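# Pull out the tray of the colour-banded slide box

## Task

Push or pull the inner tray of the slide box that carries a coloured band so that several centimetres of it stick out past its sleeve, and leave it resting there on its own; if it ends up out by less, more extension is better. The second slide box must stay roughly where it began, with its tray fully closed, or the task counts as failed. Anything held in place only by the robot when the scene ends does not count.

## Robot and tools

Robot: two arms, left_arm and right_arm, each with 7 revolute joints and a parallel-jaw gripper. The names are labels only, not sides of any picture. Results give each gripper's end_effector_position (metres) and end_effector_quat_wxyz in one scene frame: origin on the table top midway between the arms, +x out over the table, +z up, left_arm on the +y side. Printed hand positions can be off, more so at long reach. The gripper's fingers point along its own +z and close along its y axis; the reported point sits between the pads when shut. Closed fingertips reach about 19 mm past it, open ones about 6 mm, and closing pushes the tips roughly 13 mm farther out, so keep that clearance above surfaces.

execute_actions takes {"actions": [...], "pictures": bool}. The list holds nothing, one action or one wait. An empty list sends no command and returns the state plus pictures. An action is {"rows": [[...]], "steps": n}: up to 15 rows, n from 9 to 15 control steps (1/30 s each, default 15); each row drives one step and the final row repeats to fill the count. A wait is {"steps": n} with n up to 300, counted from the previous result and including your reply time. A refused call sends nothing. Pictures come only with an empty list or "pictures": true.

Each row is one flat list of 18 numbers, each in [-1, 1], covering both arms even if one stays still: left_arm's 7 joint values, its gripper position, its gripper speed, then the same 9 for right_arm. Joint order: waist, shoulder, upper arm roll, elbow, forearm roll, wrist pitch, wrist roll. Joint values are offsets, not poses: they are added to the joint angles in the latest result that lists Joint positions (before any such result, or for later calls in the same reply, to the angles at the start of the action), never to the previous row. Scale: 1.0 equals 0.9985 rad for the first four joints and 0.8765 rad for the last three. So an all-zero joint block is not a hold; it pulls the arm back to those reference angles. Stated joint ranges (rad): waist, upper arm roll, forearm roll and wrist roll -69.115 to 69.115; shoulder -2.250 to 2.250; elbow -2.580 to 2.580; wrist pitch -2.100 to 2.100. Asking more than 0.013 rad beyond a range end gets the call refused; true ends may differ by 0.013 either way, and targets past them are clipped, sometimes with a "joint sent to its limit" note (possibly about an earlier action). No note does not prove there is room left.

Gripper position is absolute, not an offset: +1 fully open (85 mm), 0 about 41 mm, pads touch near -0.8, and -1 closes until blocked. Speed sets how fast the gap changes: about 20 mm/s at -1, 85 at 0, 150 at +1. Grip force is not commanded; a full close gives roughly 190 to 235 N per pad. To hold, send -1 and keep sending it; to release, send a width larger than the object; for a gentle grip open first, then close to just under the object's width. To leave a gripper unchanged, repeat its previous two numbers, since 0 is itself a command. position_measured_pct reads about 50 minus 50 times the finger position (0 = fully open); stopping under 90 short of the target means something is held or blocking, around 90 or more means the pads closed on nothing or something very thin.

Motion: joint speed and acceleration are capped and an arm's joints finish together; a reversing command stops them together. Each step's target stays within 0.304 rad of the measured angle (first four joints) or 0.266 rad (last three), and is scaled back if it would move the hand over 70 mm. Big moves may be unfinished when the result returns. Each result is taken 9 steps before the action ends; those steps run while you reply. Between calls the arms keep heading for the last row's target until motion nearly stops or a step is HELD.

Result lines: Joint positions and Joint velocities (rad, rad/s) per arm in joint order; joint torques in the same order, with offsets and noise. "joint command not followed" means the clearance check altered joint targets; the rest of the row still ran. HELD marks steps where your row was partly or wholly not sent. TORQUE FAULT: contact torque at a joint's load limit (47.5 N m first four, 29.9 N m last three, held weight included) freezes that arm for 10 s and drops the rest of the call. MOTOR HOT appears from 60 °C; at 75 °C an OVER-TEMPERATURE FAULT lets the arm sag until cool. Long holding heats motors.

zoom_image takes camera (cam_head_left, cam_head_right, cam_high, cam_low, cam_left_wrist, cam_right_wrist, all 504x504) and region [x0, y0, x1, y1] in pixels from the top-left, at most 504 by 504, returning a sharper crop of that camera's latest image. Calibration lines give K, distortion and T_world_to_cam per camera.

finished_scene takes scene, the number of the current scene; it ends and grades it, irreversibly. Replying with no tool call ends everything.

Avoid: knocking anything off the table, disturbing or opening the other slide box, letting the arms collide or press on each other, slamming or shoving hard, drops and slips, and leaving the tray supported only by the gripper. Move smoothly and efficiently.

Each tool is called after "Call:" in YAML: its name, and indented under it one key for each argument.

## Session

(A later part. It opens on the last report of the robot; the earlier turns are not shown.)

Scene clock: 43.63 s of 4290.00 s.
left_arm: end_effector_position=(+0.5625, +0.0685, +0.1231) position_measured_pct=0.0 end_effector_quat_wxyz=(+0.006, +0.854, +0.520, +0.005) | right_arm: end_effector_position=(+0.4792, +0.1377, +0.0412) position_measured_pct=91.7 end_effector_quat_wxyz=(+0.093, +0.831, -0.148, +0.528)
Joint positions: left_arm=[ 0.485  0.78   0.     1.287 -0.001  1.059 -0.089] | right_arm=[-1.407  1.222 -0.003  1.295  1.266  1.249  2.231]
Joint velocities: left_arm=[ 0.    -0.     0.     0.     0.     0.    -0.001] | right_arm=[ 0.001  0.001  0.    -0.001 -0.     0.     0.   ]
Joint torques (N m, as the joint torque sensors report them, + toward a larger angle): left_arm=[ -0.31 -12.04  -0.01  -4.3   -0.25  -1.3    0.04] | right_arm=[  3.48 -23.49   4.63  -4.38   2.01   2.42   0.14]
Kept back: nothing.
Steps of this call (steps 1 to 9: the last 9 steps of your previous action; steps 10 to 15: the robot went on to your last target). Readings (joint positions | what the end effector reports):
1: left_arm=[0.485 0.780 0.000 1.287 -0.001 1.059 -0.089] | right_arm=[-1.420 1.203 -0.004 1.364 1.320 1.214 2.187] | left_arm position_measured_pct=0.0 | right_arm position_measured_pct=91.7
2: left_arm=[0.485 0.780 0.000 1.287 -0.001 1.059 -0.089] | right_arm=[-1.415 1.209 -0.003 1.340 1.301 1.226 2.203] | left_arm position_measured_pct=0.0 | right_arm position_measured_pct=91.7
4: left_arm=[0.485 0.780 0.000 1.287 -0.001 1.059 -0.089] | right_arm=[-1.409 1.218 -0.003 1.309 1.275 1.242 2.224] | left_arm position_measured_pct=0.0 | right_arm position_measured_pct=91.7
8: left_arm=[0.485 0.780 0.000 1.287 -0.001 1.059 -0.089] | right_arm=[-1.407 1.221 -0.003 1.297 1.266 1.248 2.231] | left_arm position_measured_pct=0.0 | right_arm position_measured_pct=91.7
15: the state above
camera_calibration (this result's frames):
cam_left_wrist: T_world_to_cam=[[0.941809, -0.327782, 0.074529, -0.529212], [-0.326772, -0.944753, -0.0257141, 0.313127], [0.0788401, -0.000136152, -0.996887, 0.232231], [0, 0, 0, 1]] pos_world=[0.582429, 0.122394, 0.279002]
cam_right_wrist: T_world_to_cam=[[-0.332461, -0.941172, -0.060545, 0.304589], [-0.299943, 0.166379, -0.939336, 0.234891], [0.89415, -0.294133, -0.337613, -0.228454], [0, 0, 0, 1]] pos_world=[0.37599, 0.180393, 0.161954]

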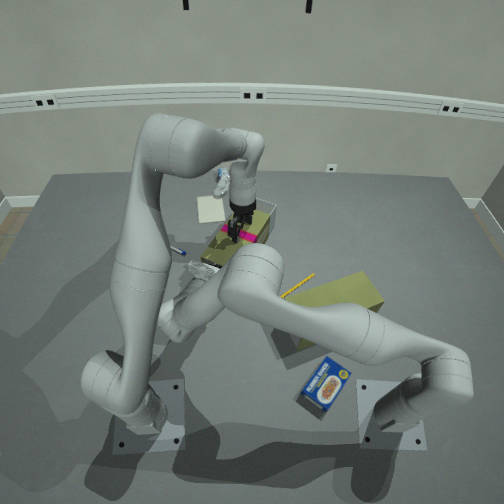

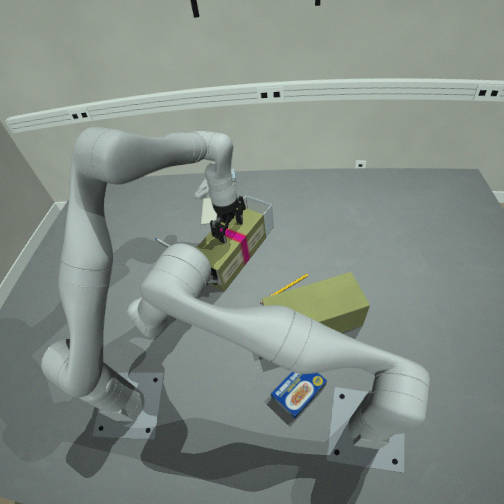

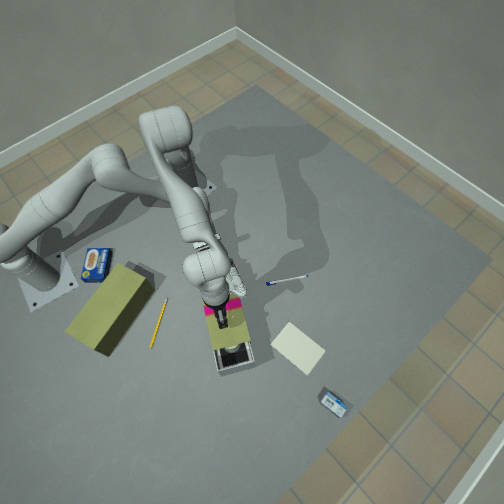

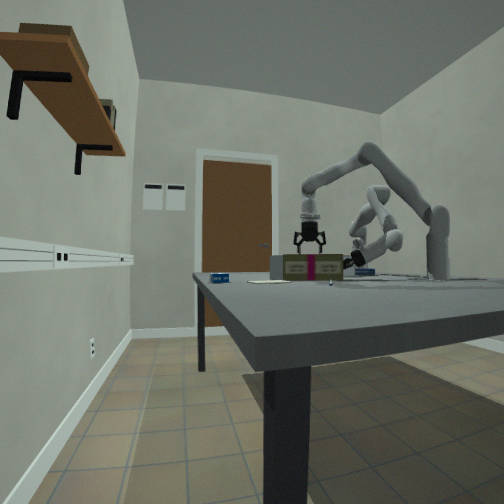

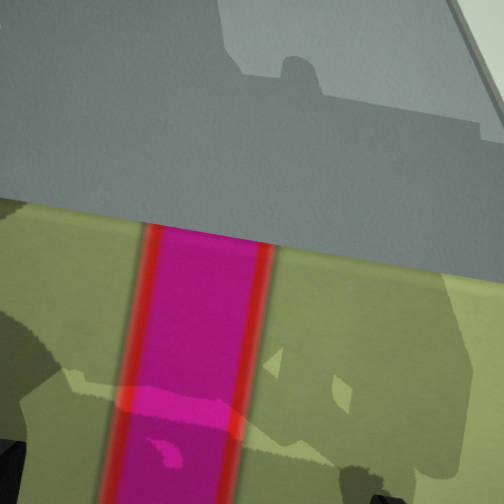

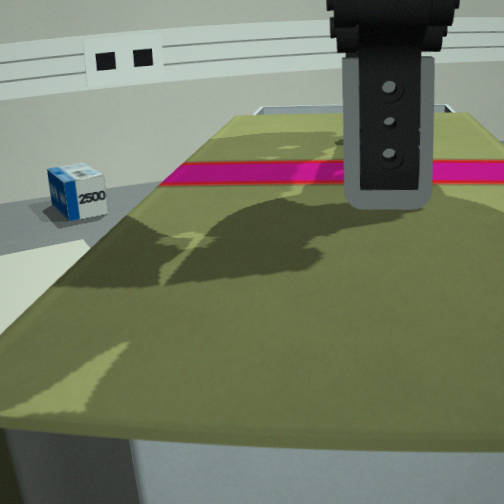

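Call:
execute_actions:
  actions:
    - {"rows": [[0,0.014,0,0.005,0,-0.0035,0,1,0, 0.0392,0.0039,0.003,0.0101,0.0341,-0.0249,-0.0064,-1,0.5]], "steps": 15}

Call:
execute_actions:
  actions:
    - {"steps": 12}
  pictures: true

Scene clock: 45.37 s of 4290.00 s.
left_arm: end_effector_position=(+0.5650, +0.0676, +0.1235) position_measured_pct=0.0 end_effector_quat_wxyz=(+0.009, +0.854, +0.520, +0.007) | right_arm: end_effector_position=(+0.4944, +0.1311, +0.0384) position_measured_pct=91.7 end_effector_quat_wxyz=(+0.091, +0.832, -0.146, +0.528)
Joint positions: left_arm=[ 0.484  0.78   0.     1.284 -0.001  1.054 -0.089] | right_arm=[-1.378  1.224 -0.003  1.304  1.295  1.227  2.225]
Joint velocities: left_arm=[-0.002  0.002  0.    -0.004 -0.001  0.006 -0.   ] | right_arm=[-0.002  0.002  0.001  0.014  0.007 -0.008 -0.003]
Joint torques (N m, as the joint torque sensors report them, + toward a larger angle): left_arm=[ -0.79 -12.86   0.35  -1.91  -0.25   1.22  -0.12] | right_arm=[  3.82 -24.31   4.64  -4.61   2.4    2.22   0.13]
Steps of this call (steps 1 to 15: the robot went on to your last target; steps 16 to 46: nothing new was sent; steps 47 to 52: the first 6 steps of this action). Readings (joint positions | what the end effector reports):
47: left_arm=[0.485 0.780 0.000 1.287 -0.001 1.059 -0.089] | right_arm=[-1.406 1.222 -0.003 1.296 1.267 1.248 2.231] | left_arm position_measured_pct=0.0 | right_arm position_measured_pct=91.7
48: left_arm=[0.485 0.780 0.000 1.287 -0.001 1.058 -0.089] | right_arm=[-1.400 1.222 -0.005 1.297 1.271 1.245 2.230] | left_arm position_measured_pct=0.0 | right_arm position_measured_pct=91.7
50: left_arm=[0.484 0.780 0.000 1.285 -0.001 1.055 -0.089] | right_arm=[-1.382 1.223 -0.006 1.302 1.289 1.231 2.227] | left_arm position_measured_pct=0.0 | right_arm position_measured_pct=91.7
52: the state above

Scene clock: 45.77 s of 4290.00 s.
left_arm: end_effector_position=(+0.5650, +0.0676, +0.1235) position_measured_pct=0.0 end_effector_quat_wxyz=(+0.009, +0.854, +0.520, +0.007) | right_arm: end_effector_position=(+0.4944, +0.1311, +0.0383) position_measured_pct=91.7 end_effector_quat_wxyz=(+0.091, +0.832, -0.146, +0.527)
Joint positions: left_arm=[ 0.484  0.781  0.     1.284 -0.001  1.055 -0.089] | right_arm=[-1.377  1.223 -0.005  1.305  1.296  1.227  2.225]
Joint velocities: left_arm=[-0.001  0.     0.001  0.    -0.    -0.001 -0.   ] | right_arm=[ 0.  0.  0.  0.  0.  0. -0.]
Joint torques (N m, as the joint torque sensors report them, + toward a larger angle): left_arm=[  0.06 -12.53   0.11  -1.95  -0.09   0.96   0.19] | right_arm=[  6.58 -22.42   6.1   -4.15   1.98   2.3    0.16]
Kept back: nothing.
Steps of this call (steps 1 to 9: the last 9 steps of your previous action; steps 10 to 12: the robot went on to your last target). Readings (joint positions | what the end effector reports):
1: left_arm=[0.484 0.781 0.000 1.284 -0.001 1.054 -0.089] | right_arm=[-1.378 1.224 -0.004 1.304 1.295 1.227 2.225] | left_arm position_measured_pct=0.0 | right_arm position_measured_pct=91.7
2: left_arm=[0.484 0.781 0.000 1.284 -0.001 1.054 -0.089] | right_arm=[-1.378 1.224 -0.004 1.304 1.296 1.227 2.225] | left_arm position_measured_pct=0.0 | right_arm position_measured_pct=91.7
4: left_arm=[0.484 0.781 0.000 1.284 -0.001 1.055 -0.089] | right_arm=[-1.377 1.223 -0.004 1.304 1.296 1.227 2.225] | left_arm position_measured_pct=0.0 | right_arm position_measured_pct=91.7
8: left_arm=[0.484 0.781 0.000 1.284 -0.001 1.055 -0.089] | right_arm=[-1.377 1.223 -0.005 1.305 1.296 1.227 2.225] | left_arm position_measured_pct=0.0 | right_arm position_measured_pct=91.7
12: the state above
camera_calibration (this result's frames):
cam_left_wrist: T_world_to_cam=[[0.941323, -0.327613, 0.081124, -0.532418], [-0.326634, -0.944808, -0.025447, 0.31299], [0.0849834, -0.00254402, -0.996379, 0.229008], [0, 0, 0, 1]] pos_world=[0.583948, 0.121871, 0.279335]
cam_right_wrist: T_world_to_cam=[[-0.327936, -0.942687, -0.0616412, 0.301177], [-0.302006, 0.166438, -0.938664, 0.238815], [0.895126, -0.289206, -0.339278, -0.246037], [0, 0, 0, 1]] pos_world=[0.391124, 0.173012, 0.159257]

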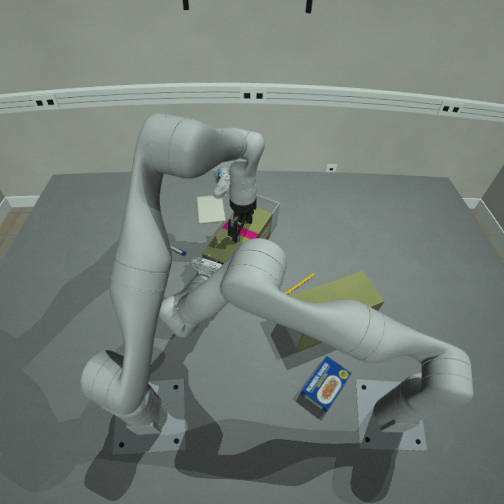

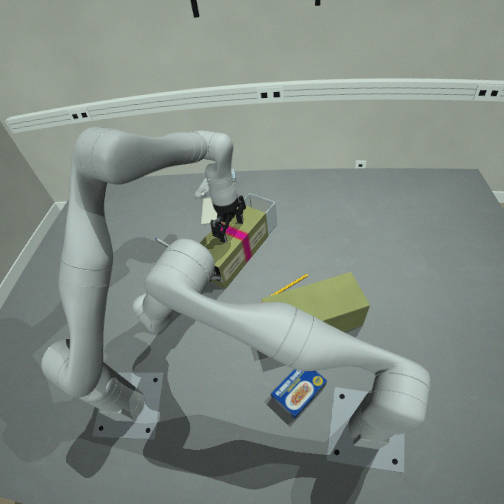

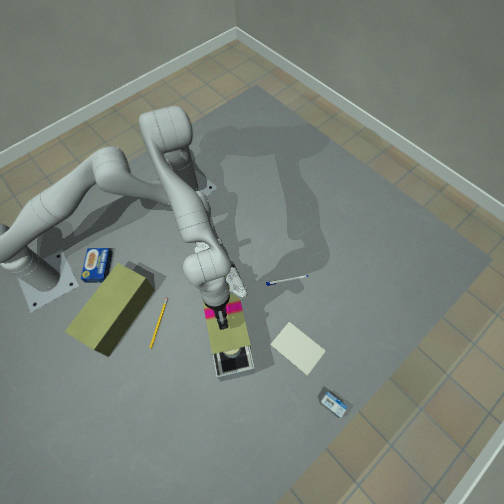

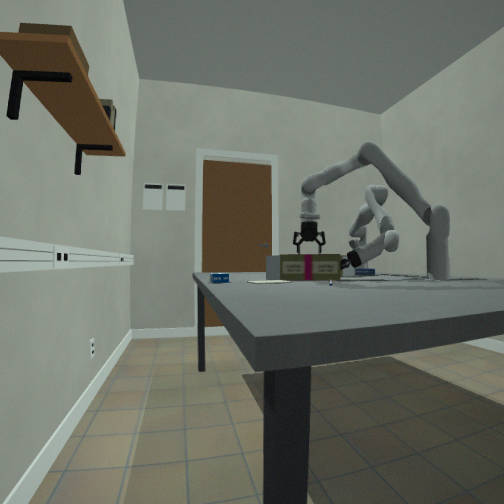

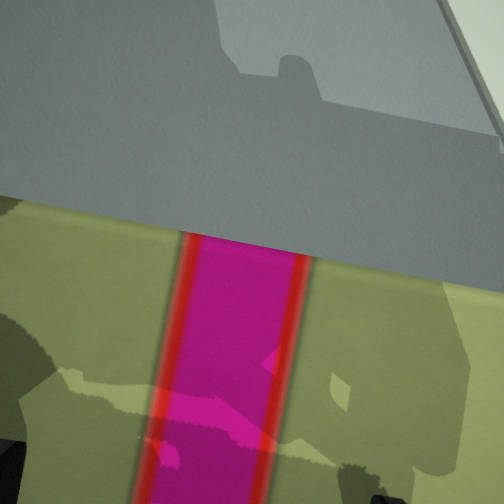

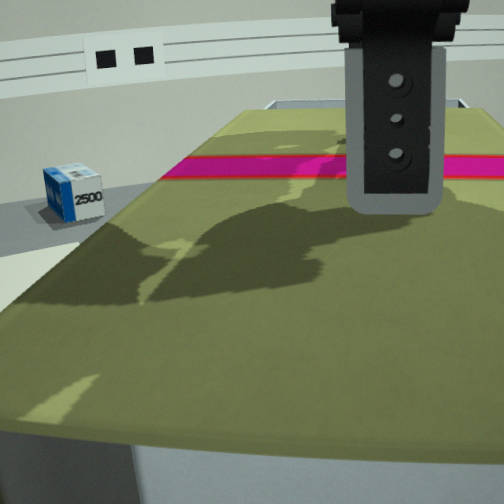

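Call:
execute_actions:
  actions: []
  pictures: true

Scene clock: 47.03 s of 4290.00 s.
left_arm: end_effector_position=(+0.5650, +0.0676, +0.1235) position_measured_pct=0.0 end_effector_quat_wxyz=(+0.009, +0.854, +0.520, +0.007) | right_arm: end_effector_position=(+0.4944, +0.1311, +0.0383) position_measured_pct=91.7 end_effector_quat_wxyz=(+0.091, +0.832, -0.146, +0.527)
Joint positions: left_arm=[ 0.484  0.781  0.     1.284 -0.001  1.055 -0.089] | right_arm=[-1.377  1.223 -0.005  1.305  1.296  1.227  2.225]
Joint velocities: left_arm=[-0.001 -0.    -0.001 -0.001 -0.     0.     0.001] | right_arm=[-0.001  0.001 -0.    -0.    -0.001  0.     0.   ]
Joint torques (N m, as the joint torque sensors report them, + toward a larger angle): left_arm=[ -0.76 -12.79   0.25  -1.97  -0.49   1.06   0.29] | right_arm=[  6.62 -22.27   5.93  -4.18   1.92   2.22   0.09]
Kept back: nothing.
Steps of this call (steps 1 to 15: the robot went on to your last target; steps 16 to 38: nothing new was sent). Readings (joint positions | what the end effector reports):
1: left_arm=[0.484 0.781 0.000 1.284 -0.001 1.055 -0.089] | right_arm=[-1.377 1.223 -0.005 1.305 1.296 1.227 2.225] | left_arm position_measured_pct=0.0 | right_arm position_measured_pct=91.7
2: left_arm=[0.484 0.781 0.000 1.284 -0.001 1.055 -0.089] | right_arm=[-1.377 1.223 -0.005 1.305 1.296 1.227 2.225] | left_arm position_measured_pct=0.0 | right_arm position_measured_pct=91.7
4: left_arm=[0.484 0.781 0.000 1.284 -0.001 1.055 -0.089] | right_arm=[-1.377 1.223 -0.005 1.305 1.296 1.227 2.225] | left_arm position_measured_pct=0.0 | right_arm position_measured_pct=91.7
8: left_arm=[0.484 0.781 0.000 1.284 -0.001 1.055 -0.089] | right_arm=[-1.377 1.223 -0.005 1.305 1.296 1.227 2.225] | left_arm position_measured_pct=0.0 | right_arm position_measured_pct=91.7
38: the state above
All arms were judged still, so your last target was given up. Only a new action makes them travel on or press farther. Fingers that are still opening or closing keep moving.
camera_calibration (this result's frames):
cam_left_wrist: T_world_to_cam=[[0.941323, -0.327614, 0.0811238, -0.532418], [-0.326634, -0.944808, -0.0254473, 0.31299], [0.0849833, -0.00254365, -0.996379, 0.229008], [0, 0, 0, 1]] pos_world=[0.583948, 0.12187, 0.279335]
cam_right_wrist: T_world_to_cam=[[-0.327937, -0.942686, -0.0616424, 0.301177], [-0.302009, 0.166441, -0.938663, 0.238816], [0.895125, -0.289205, -0.339282, -0.246036], [0, 0, 0, 1]] pos_world=[0.391124, 0.173012, 0.159258]

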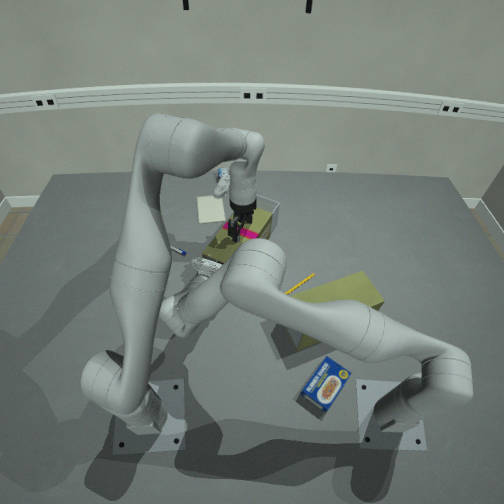

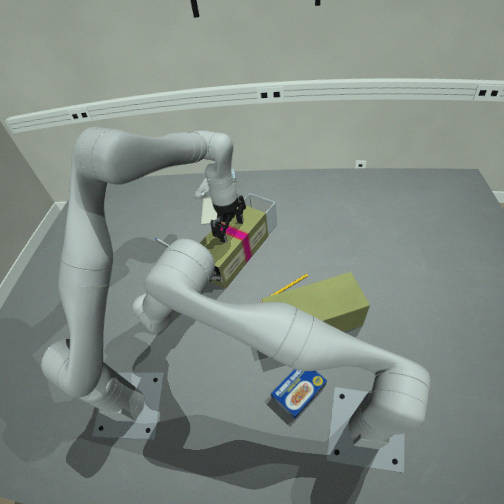

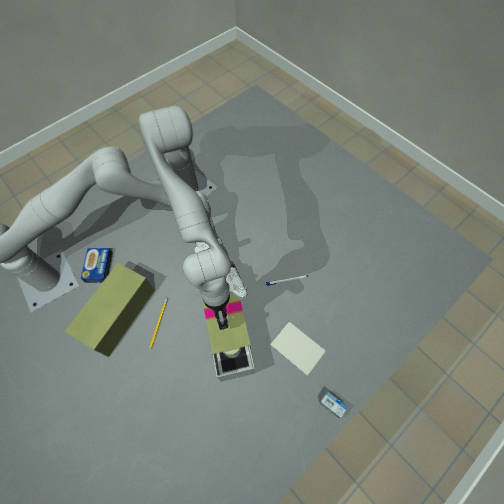

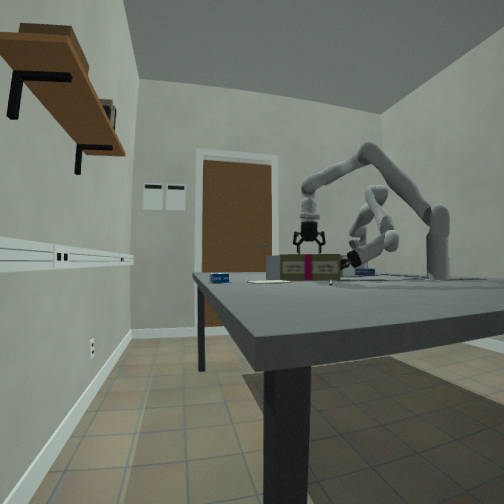

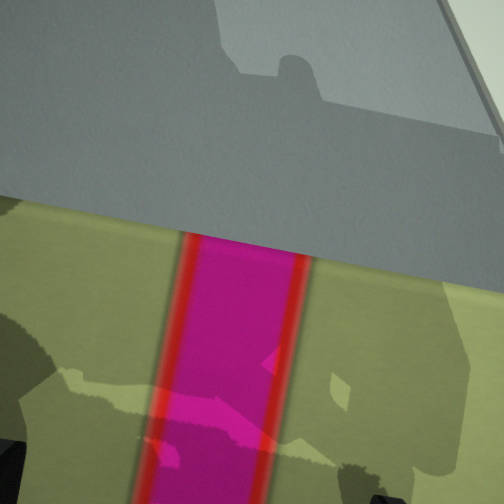

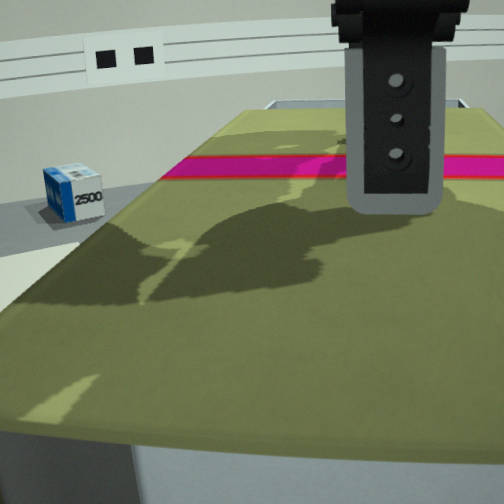

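Call:
zoom_image:
  camera: "cam_low"
  region: [250, 220, 410, 300]

Call:
zoom_image:
  camera: "cam_high"
  region: [180, 280, 280, 400]

Region (250, 220, 410, 300) of cam_low's 504x504 image, scaled by 3.150, with more detail than that image has.

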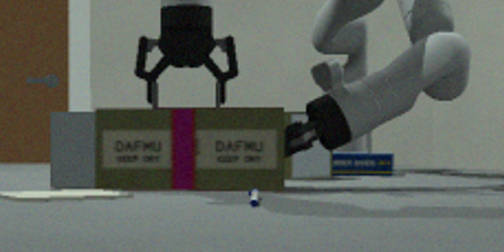

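Region (180, 280, 280, 400) of cam_high's 504x504 image, scaled by 4.200, with more detail than that image has.

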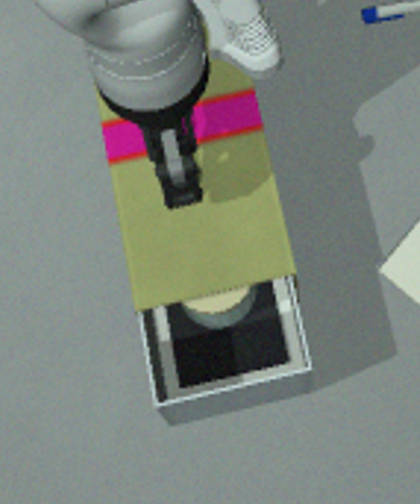

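Call:
execute_actions:
  actions:
    - {"rows": [[0,0.014,0,0.005,0,-0.0035,0,1,0,-0.0205,0.0595,0,-0.0357,-0.0084,0.0051,-0.0316,-1,0]], "steps": 15}

Call:
execute_actions:
  actions:
    - {"steps": 10}

Scene clock: 58.57 s of 4290.00 s.
left_arm: end_effector_position=(+0.5653, +0.0676, +0.1235) position_measured_pct=0.0 end_effector_quat_wxyz=(+0.009, +0.854, +0.520, +0.007) | right_arm: end_effector_position=(+0.4861, +0.1363, +0.0164) position_measured_pct=91.7 end_effector_quat_wxyz=(+0.091, +0.830, -0.147, +0.531)
Joint positions: left_arm=[ 0.484  0.781  0.001  1.284 -0.001  1.054 -0.089] | right_arm=[-1.397  1.275 -0.002  1.272  1.291  1.236  2.2  ]
Joint velocities: left_arm=[ 0.     0.     0.     0.001 -0.    -0.001  0.   ] | right_arm=[-0.026  0.051  0.018 -0.094 -0.008  0.032 -0.083]
Joint torques (N m, as the joint torque sensors report them, + toward a larger angle): left_arm=[ -0.35 -12.07   0.32  -3.66  -0.15  -1.21   0.1 ] | right_arm=[  0.53 -20.62  -1.42  -3.56  -0.03  -2.29   0.05]
Steps of this call (steps 1 to 90: nothing new was sent; then 8.33 s passed at rest; steps 91 to 96: the first 6 steps of this action). Readings (joint positions | what the end effector reports):
91: left_arm=[0.484 0.781 0.000 1.284 -0.001 1.054 -0.089] | right_arm=[-1.378 1.225 -0.005 1.304 1.296 1.227 2.225] | left_arm position_measured_pct=0.0 | right_arm position_measured_pct=91.7
92: left_arm=[0.484 0.781 0.001 1.283 -0.001 1.055 -0.089] | right_arm=[-1.380 1.231 -0.003 1.300 1.296 1.229 2.223] | left_arm position_measured_pct=0.0 | right_arm position_measured_pct=91.7
94: left_arm=[0.484 0.781 0.001 1.284 -0.001 1.054 -0.089] | right_arm=[-1.390 1.260 -0.001 1.283 1.293 1.230 2.210] | left_arm position_measured_pct=0.0 | right_arm position_measured_pct=91.7
96: the state above

Scene clock: 58.90 s of 4290.00 s.
left_arm: end_effector_position=(+0.5653, +0.0676, +0.1235) position_measured_pct=0.0 end_effector_quat_wxyz=(+0.009, +0.854, +0.520, +0.007) | right_arm: end_effector_position=(+0.4863, +0.1366, +0.0162) position_measured_pct=91.7 end_effector_quat_wxyz=(+0.090, +0.829, -0.149, +0.531)
Joint positions: left_arm=[ 0.484  0.781  0.001  1.284 -0.001  1.054 -0.089] | right_arm=[-1.397  1.277 -0.001  1.269  1.29   1.237  2.198]
Joint velocities: left_arm=[-0.001  0.001 -0.001 -0.001 -0.    -0.001 -0.001] | right_arm=[-0.001  0.001  0.    -0.     0.     0.     0.   ]
Joint torques (N m, as the joint torque sensors report them, + toward a larger angle): left_arm=[ -0.27 -12.39   0.01  -3.78  -0.39  -0.9   -0.03] | right_arm=[ -0.8  -20.09   0.28  -4.46   1.14  -0.56   0.05]
Kept back: nothing.
Steps of this call (steps 1 to 9: the last 9 steps of your previous action; step 10: the robot went on to your last target). Readings (joint positions | what the end effector reports):
1: left_arm=[0.484 0.781 0.001 1.284 -0.001 1.054 -0.089] | right_arm=[-1.397 1.275 -0.002 1.271 1.291 1.236 2.198] | left_arm position_measured_pct=0.0 | right_arm position_measured_pct=91.7
2: left_arm=[0.484 0.781 0.001 1.284 -0.001 1.054 -0.089] | right_arm=[-1.396 1.275 -0.002 1.270 1.290 1.235 2.198] | left_arm position_measured_pct=0.0 | right_arm position_measured_pct=91.7
4: left_arm=[0.484 0.781 0.001 1.284 -0.001 1.054 -0.089] | right_arm=[-1.397 1.276 -0.002 1.269 1.290 1.236 2.198] | left_arm position_measured_pct=0.0 | right_arm position_measured_pct=91.7
8: left_arm=[0.484 0.781 0.001 1.284 -0.001 1.054 -0.089] | right_arm=[-1.397 1.277 -0.001 1.269 1.290 1.237 2.198] | left_arm position_measured_pct=0.0 | right_arm position_measured_pct=91.7
10: the state above

Call:
execute_actions:
  actions:
    - {"rows": [[0,0,0,-0.2,0,-0.08,0,1,0,0,0.022,0,0,0,0,0,-1,0],[0,0,0,-0.2,0,-0.08,0,1,0,0,0.022,0,0,0,0,0,-1,0],[0,0,0,-0.2,0,-0.08,0,1,0,0,0.022,0,0,0,0,0,-1,0],[0,0,0,-0.2,0,-0.08,0,1,0,0,0.022,0,0,0,0,0,-1,0],[0,0,0,-0.2,0,-0.08,0,1,0,0,0.022,0,0,0,0,0,-1,0],[0,0,0,-0.2,0,-0.08,0,1,0,0,0.022,0,0,0,0,0,-1,0],[0,0,0,-0.2,0,-0.08,0,-1,0.5,0,0.022,0,0,0,0,0,-1,0],[0,0,0,-0.2,0,-0.08,0,-1,0.5,0,0.022,0,0,0,0,0,-1,0],[-0.0057,0.1337,0,-0.3164,0.058,-0.1612,-0.041,-1,0.5,0,0.022,0,0,0,0,0,-1,0]], "steps": 15}

Call:
execute_actions:
  actions:
    - {"steps": 22}
  pictures: true

Scene clock: 61.47 s of 4290.00 s.
left_arm: end_effector_position=(+0.6038, +0.0518, +0.1446) position_measured_pct=0.0 end_effector_quat_wxyz=(+0.049, +0.853, +0.519, +0.036) | right_arm: end_effector_position=(+0.4872, +0.1360, +0.0155) position_measured_pct=91.7 end_effector_quat_wxyz=(+0.093, +0.826, -0.145, +0.536)
Joint positions: left_arm=[ 0.484  0.785  0.     1.209 -0.001  1.027 -0.089] | right_arm=[-1.401  1.286  0.003  1.265  1.296  1.244  2.198]
Joint velocities: left_arm=[ 0.    -0.023  0.    -0.798 -0.001 -0.286 -0.   ] | right_arm=[-0.002  0.003  0.001 -0.002 -0.     0.002 -0.   ]
Joint torques (N m, as the joint torque sensors report them, + toward a larger angle): left_arm=[ -0.68 -25.42   0.7   -9.86  -0.35  -0.43   0.14] | right_arm=[  2.57 -14.43  -0.74  -1.98  -0.9   -1.73   0.13]
Steps of this call (steps 1 to 15: the robot went on to your last target; steps 16 to 71: nothing new was sent; steps 72 to 77: the first 6 steps of this action). Readings (joint positions | what the end effector reports):
72: left_arm=[0.484 0.781 0.001 1.283 -0.001 1.054 -0.089] | right_arm=[-1.397 1.278 -0.001 1.268 1.290 1.237 2.198] | left_arm position_measured_pct=0.0 | right_arm position_measured_pct=91.7
73: left_arm=[0.484 0.782 0.000 1.279 -0.001 1.053 -0.089] | right_arm=[-1.398 1.283 0.000 1.267 1.293 1.241 2.198] | left_arm position_measured_pct=0.0 | right_arm position_measured_pct=91.7
75: left_arm=[0.484 0.785 0.000 1.256 -0.001 1.043 -0.089] | right_arm=[-1.401 1.286 0.003 1.265 1.297 1.245 2.198] | left_arm position_measured_pct=0.0 | right_arm position_measured_pct=91.7
77: the state above

Scene clock: 62.20 s of 4290.00 s.
left_arm: end_effector_position=(+0.7090, -0.0000, +0.1531) position_measured_pct=79.8 end_effector_quat_wxyz=(+0.150, +0.843, +0.510, +0.088) | right_arm: end_effector_position=(+0.4872, +0.1360, +0.0155) position_measured_pct=91.7 end_effector_quat_wxyz=(+0.093, +0.826, -0.145, +0.537)
Joint positions: left_arm=[ 0.479  0.914  0.001  0.968  0.05   0.913 -0.125] | right_arm=[-1.401  1.286  0.003  1.265  1.296  1.244  2.198]
Joint velocities: left_arm=[ 0.001  0.004 -0.001  0.     0.     0.     0.   ] | right_arm=[ 0.001 -0.002  0.    -0.    -0.     0.     0.001]
Joint torques (N m, as the joint torque sensors report them, + toward a larger angle): left_arm=[ -0.68 -26.17   0.65  -9.28  -0.18  -0.5   -0.01] | right_arm=[  2.5  -14.03  -0.7   -1.73  -0.86  -1.72   0.13]
Kept back: nothing.
Steps of this call (steps 1 to 9: the last 9 steps of your previous action; steps 10 to 22: the robot went on to your last target). Readings (joint positions | what the end effector reports):
1: left_arm=[0.484 0.784 0.000 1.182 -0.001 1.017 -0.089] | right_arm=[-1.401 1.286 0.003 1.265 1.296 1.244 2.198] | left_arm position_measured_pct=0.0 | right_arm position_measured_pct=91.7
2: left_arm=[0.484 0.783 0.000 1.156 -0.001 1.008 -0.089] | right_arm=[-1.401 1.286 0.003 1.265 1.296 1.244 2.198] | left_arm position_measured_pct=0.8 | right_arm position_measured_pct=91.7
4: left_arm=[0.484 0.787 0.000 1.102 0.002 0.989 -0.090] | right_arm=[-1.401 1.286 0.003 1.265 1.296 1.244 2.198] | left_arm position_measured_pct=6.3 | right_arm position_measured_pct=91.7
8: left_arm=[0.481 0.852 0.001 1.002 0.029 0.934 -0.107] | right_arm=[-1.401 1.286 0.003 1.265 1.296 1.244 2.198] | left_arm position_measured_pct=22.2 | right_arm position_measured_pct=91.7
22: the state above
camera_calibration (this result's frames):
cam_left_wrist: T_world_to_cam=[[0.870506, -0.295869, 0.393294, -0.690074], [-0.33353, -0.942282, 0.0293619, 0.293337], [0.361907, -0.156735, -0.918944, 0.0379153], [0, 0, 0, 1]] pos_world=[0.684828, 0.0781778, 0.297631]
cam_right_wrist: T_world_to_cam=[[-0.326443, -0.943373, -0.0590156, 0.301412], [-0.282734, 0.157033, -0.946257, 0.206427], [0.901941, -0.292213, -0.317985, -0.249179], [0, 0, 0, 1]] pos_world=[0.381502, 0.179115, 0.133886]

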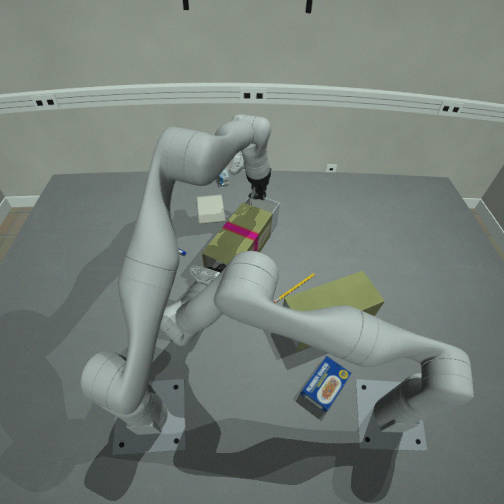

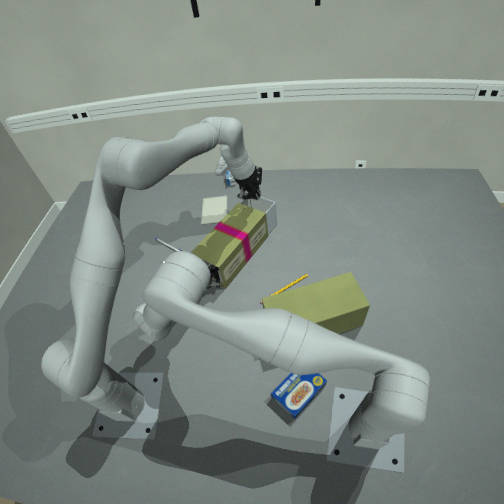

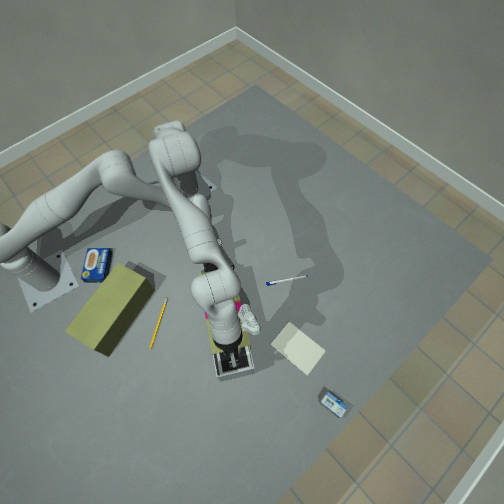

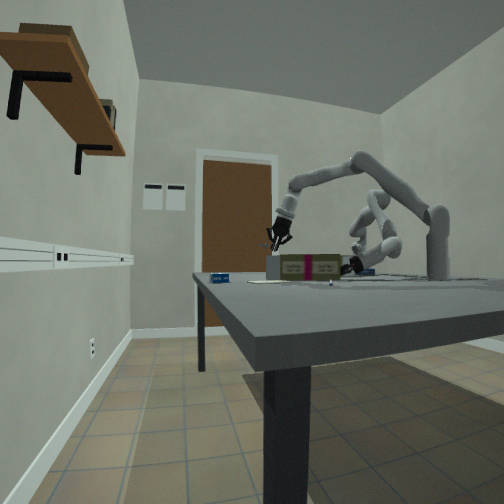

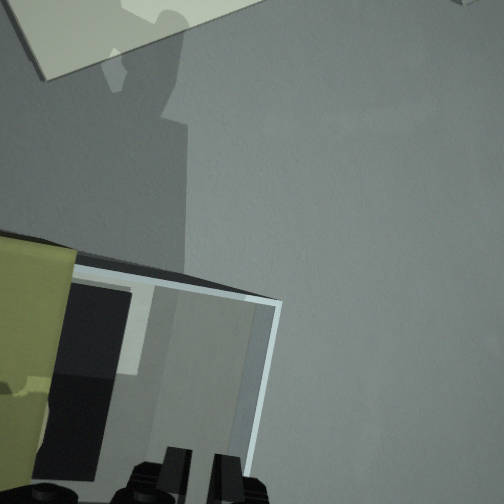

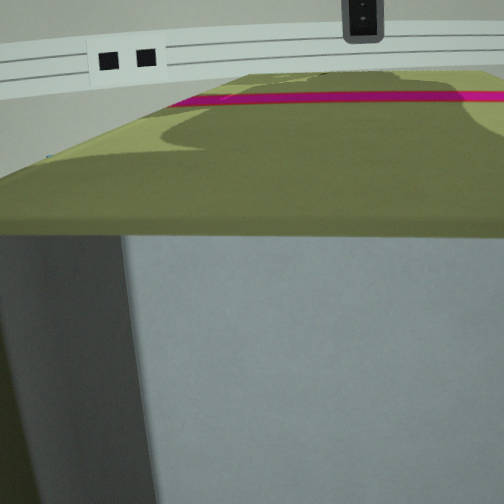

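Call:
zoom_image:
  camera: "cam_low"
  region: [240, 200, 380, 300]

Region (240, 200, 380, 300) of cam_low's 504x504 image, scaled by 3.600, with more detail than that image has; it fills the top 360 rows of this view, and the rest is white.

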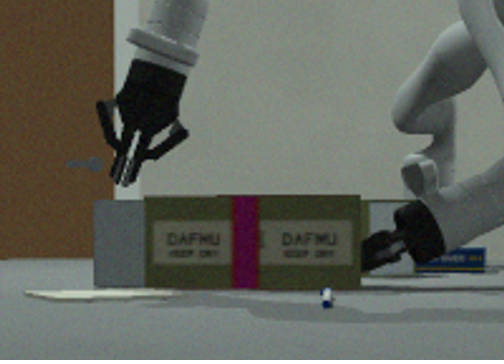

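Call:
execute_actions:
  actions:
    - {"rows": [[-0.0007,0.0436,-0.001,0.054,0.0052,-0.1106,0,-1,0.5,0.004,0.014,-0.004,0.004,-0.0068,-0.008,0,-1,0]], "steps": 15}

Call:
execute_actions:
  actions:
    - {"steps": 6}
  pictures: true

Scene clock: 64.63 s of 4290.00 s.
left_arm: end_effector_position=(+0.7090, +0.0010, +0.1119) position_measured_pct=91.7 end_effector_quat_wxyz=(+0.150, +0.841, +0.513, +0.087) | right_arm: end_effector_position=(+0.4872, +0.1360, +0.0155) position_measured_pct=91.7 end_effector_quat_wxyz=(+0.094, +0.826, -0.144, +0.537)
Joint positions: left_arm=[ 0.478  0.955 -0.001  1.019  0.054  0.823 -0.125] | right_arm=[-1.401  1.287  0.004  1.265  1.296  1.245  2.198]
Joint velocities: left_arm=[-0.004  0.119 -0.008  0.169  0.01  -0.233  0.   ] | right_arm=[ 0.     0.001  0.    -0.     0.001  0.001  0.   ]
Joint torques (N m, as the joint torque sensors report them, + toward a larger angle): left_arm=[ -0.46 -35.32   0.95 -12.41  -0.35  -1.44   0.02] | right_arm=[  3.15 -13.39  -0.6   -1.27  -0.89  -1.82   0.06]
Steps of this call (steps 1 to 15: the robot went on to your last target; steps 16 to 67: nothing new was sent; steps 68 to 73: the first 6 steps of this action). Readings (joint positions | what the end effector reports):
68: left_arm=[0.479 0.915 0.001 0.969 0.050 0.911 -0.125] | right_arm=[-1.401 1.287 0.004 1.265 1.296 1.244 2.198] | left_arm position_measured_pct=91.7 | right_arm position_measured_pct=91.7
69: left_arm=[0.479 0.919 0.001 0.973 0.050 0.901 -0.125] | right_arm=[-1.401 1.287 0.004 1.265 1.297 1.245 2.198] | left_arm position_measured_pct=91.7 | right_arm position_measured_pct=91.7
71: left_arm=[0.478 0.938 0.000 0.997 0.052 0.856 -0.125] | right_arm=[-1.401 1.287 0.004 1.265 1.296 1.245 2.198] | left_arm position_measured_pct=91.7 | right_arm position_measured_pct=91.7
73: the state above

Scene clock: 64.93 s of 4290.00 s.
left_arm: end_effector_position=(+0.7094, +0.0009, +0.1096) position_measured_pct=91.7 end_effector_quat_wxyz=(+0.150, +0.841, +0.513, +0.088) | right_arm: end_effector_position=(+0.4872, +0.1360, +0.0155) position_measured_pct=91.7 end_effector_quat_wxyz=(+0.094, +0.826, -0.144, +0.537)
Joint positions: left_arm=[ 0.478  0.957 -0.     1.022  0.054  0.816 -0.125] | right_arm=[-1.401  1.287  0.004  1.265  1.296  1.245  2.198]
Joint velocities: left_arm=[0.    0.001 0.    0.    0.001 0.    0.   ] | right_arm=[ 0.     0.001  0.     0.    -0.     0.    -0.   ]
Joint torques (N m, as the joint torque sensors report them, + toward a larger angle): left_arm=[ -0.38 -26.28   0.53  -8.75  -0.44  -0.59   0.  ] | right_arm=[  3.05 -13.41  -0.69  -1.3   -0.94  -1.78   0.07]
Kept back: nothing.
Steps of this call (steps 1 to 9: the last 9 steps of your previous action). Readings (joint positions | what the end effector reports):
1: left_arm=[0.478 0.957 -0.001 1.022 0.054 0.819 -0.125] | right_arm=[-1.401 1.287 0.004 1.265 1.296 1.245 2.198] | left_arm position_measured_pct=91.7 | right_arm position_measured_pct=91.7
2: left_arm=[0.478 0.957 -0.001 1.023 0.054 0.817 -0.125] | right_arm=[-1.401 1.287 0.004 1.265 1.296 1.245 2.198] | left_arm position_measured_pct=91.7 | right_arm position_measured_pct=91.7
4: left_arm=[0.478 0.957 -0.001 1.022 0.054 0.816 -0.125] | right_arm=[-1.401 1.287 0.004 1.265 1.296 1.245 2.198] | left_arm position_measured_pct=91.7 | right_arm position_measured_pct=91.7
8: left_arm=[0.478 0.957 -0.000 1.022 0.054 0.816 -0.125] | right_arm=[-1.401 1.287 0.004 1.265 1.296 1.245 2.198] | left_arm position_measured_pct=91.7 | right_arm position_measured_pct=91.7
9: the state above
camera_calibration (this result's frames):
cam_left_wrist: T_world_to_cam=[[0.873195, -0.288703, 0.392658, -0.674907], [-0.326311, -0.944753, 0.0310198, 0.290326], [0.36201, -0.155215, -0.919161, -0.00204529], [0, 0, 0, 1]] pos_world=[0.684803, 0.0791217, 0.254122]
cam_right_wrist: T_world_to_cam=[[-0.326013, -0.943566, -0.058291, 0.301171], [-0.28196, 0.155903, -0.946675, 0.206174], [0.902338, -0.292193, -0.316874, -0.249421], [0, 0, 0, 1]] pos_world=[0.38138, 0.179153, 0.133701]

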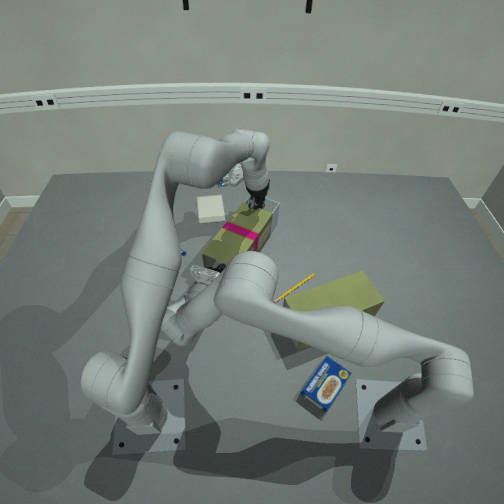

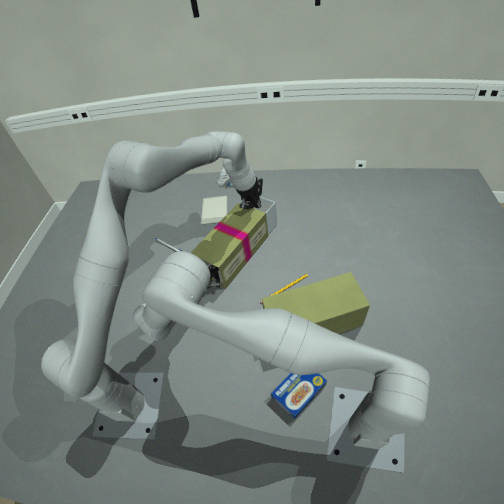

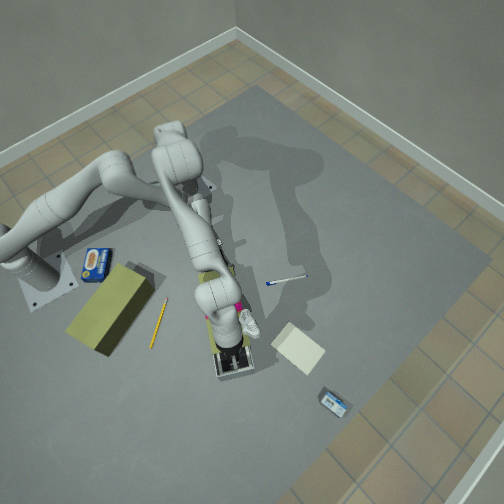

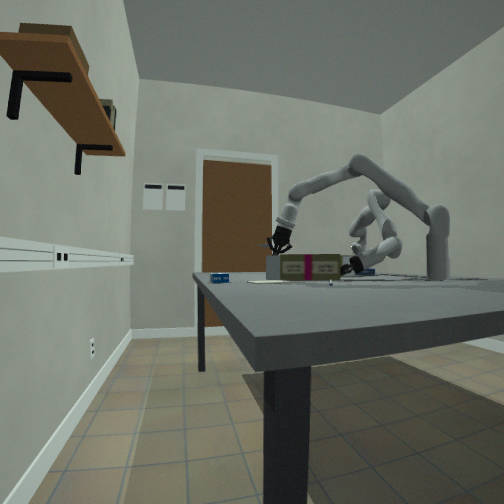

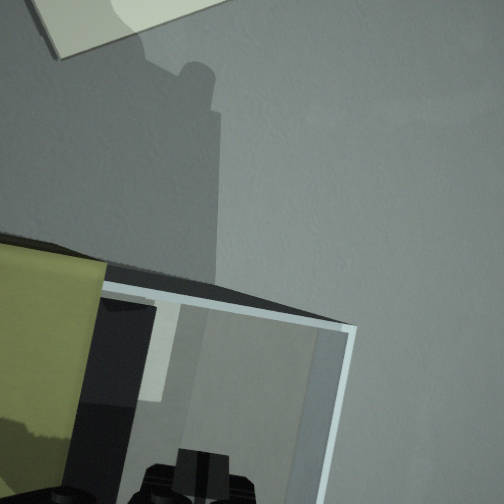

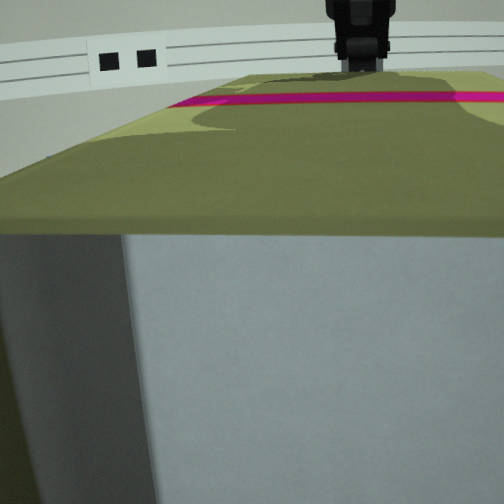

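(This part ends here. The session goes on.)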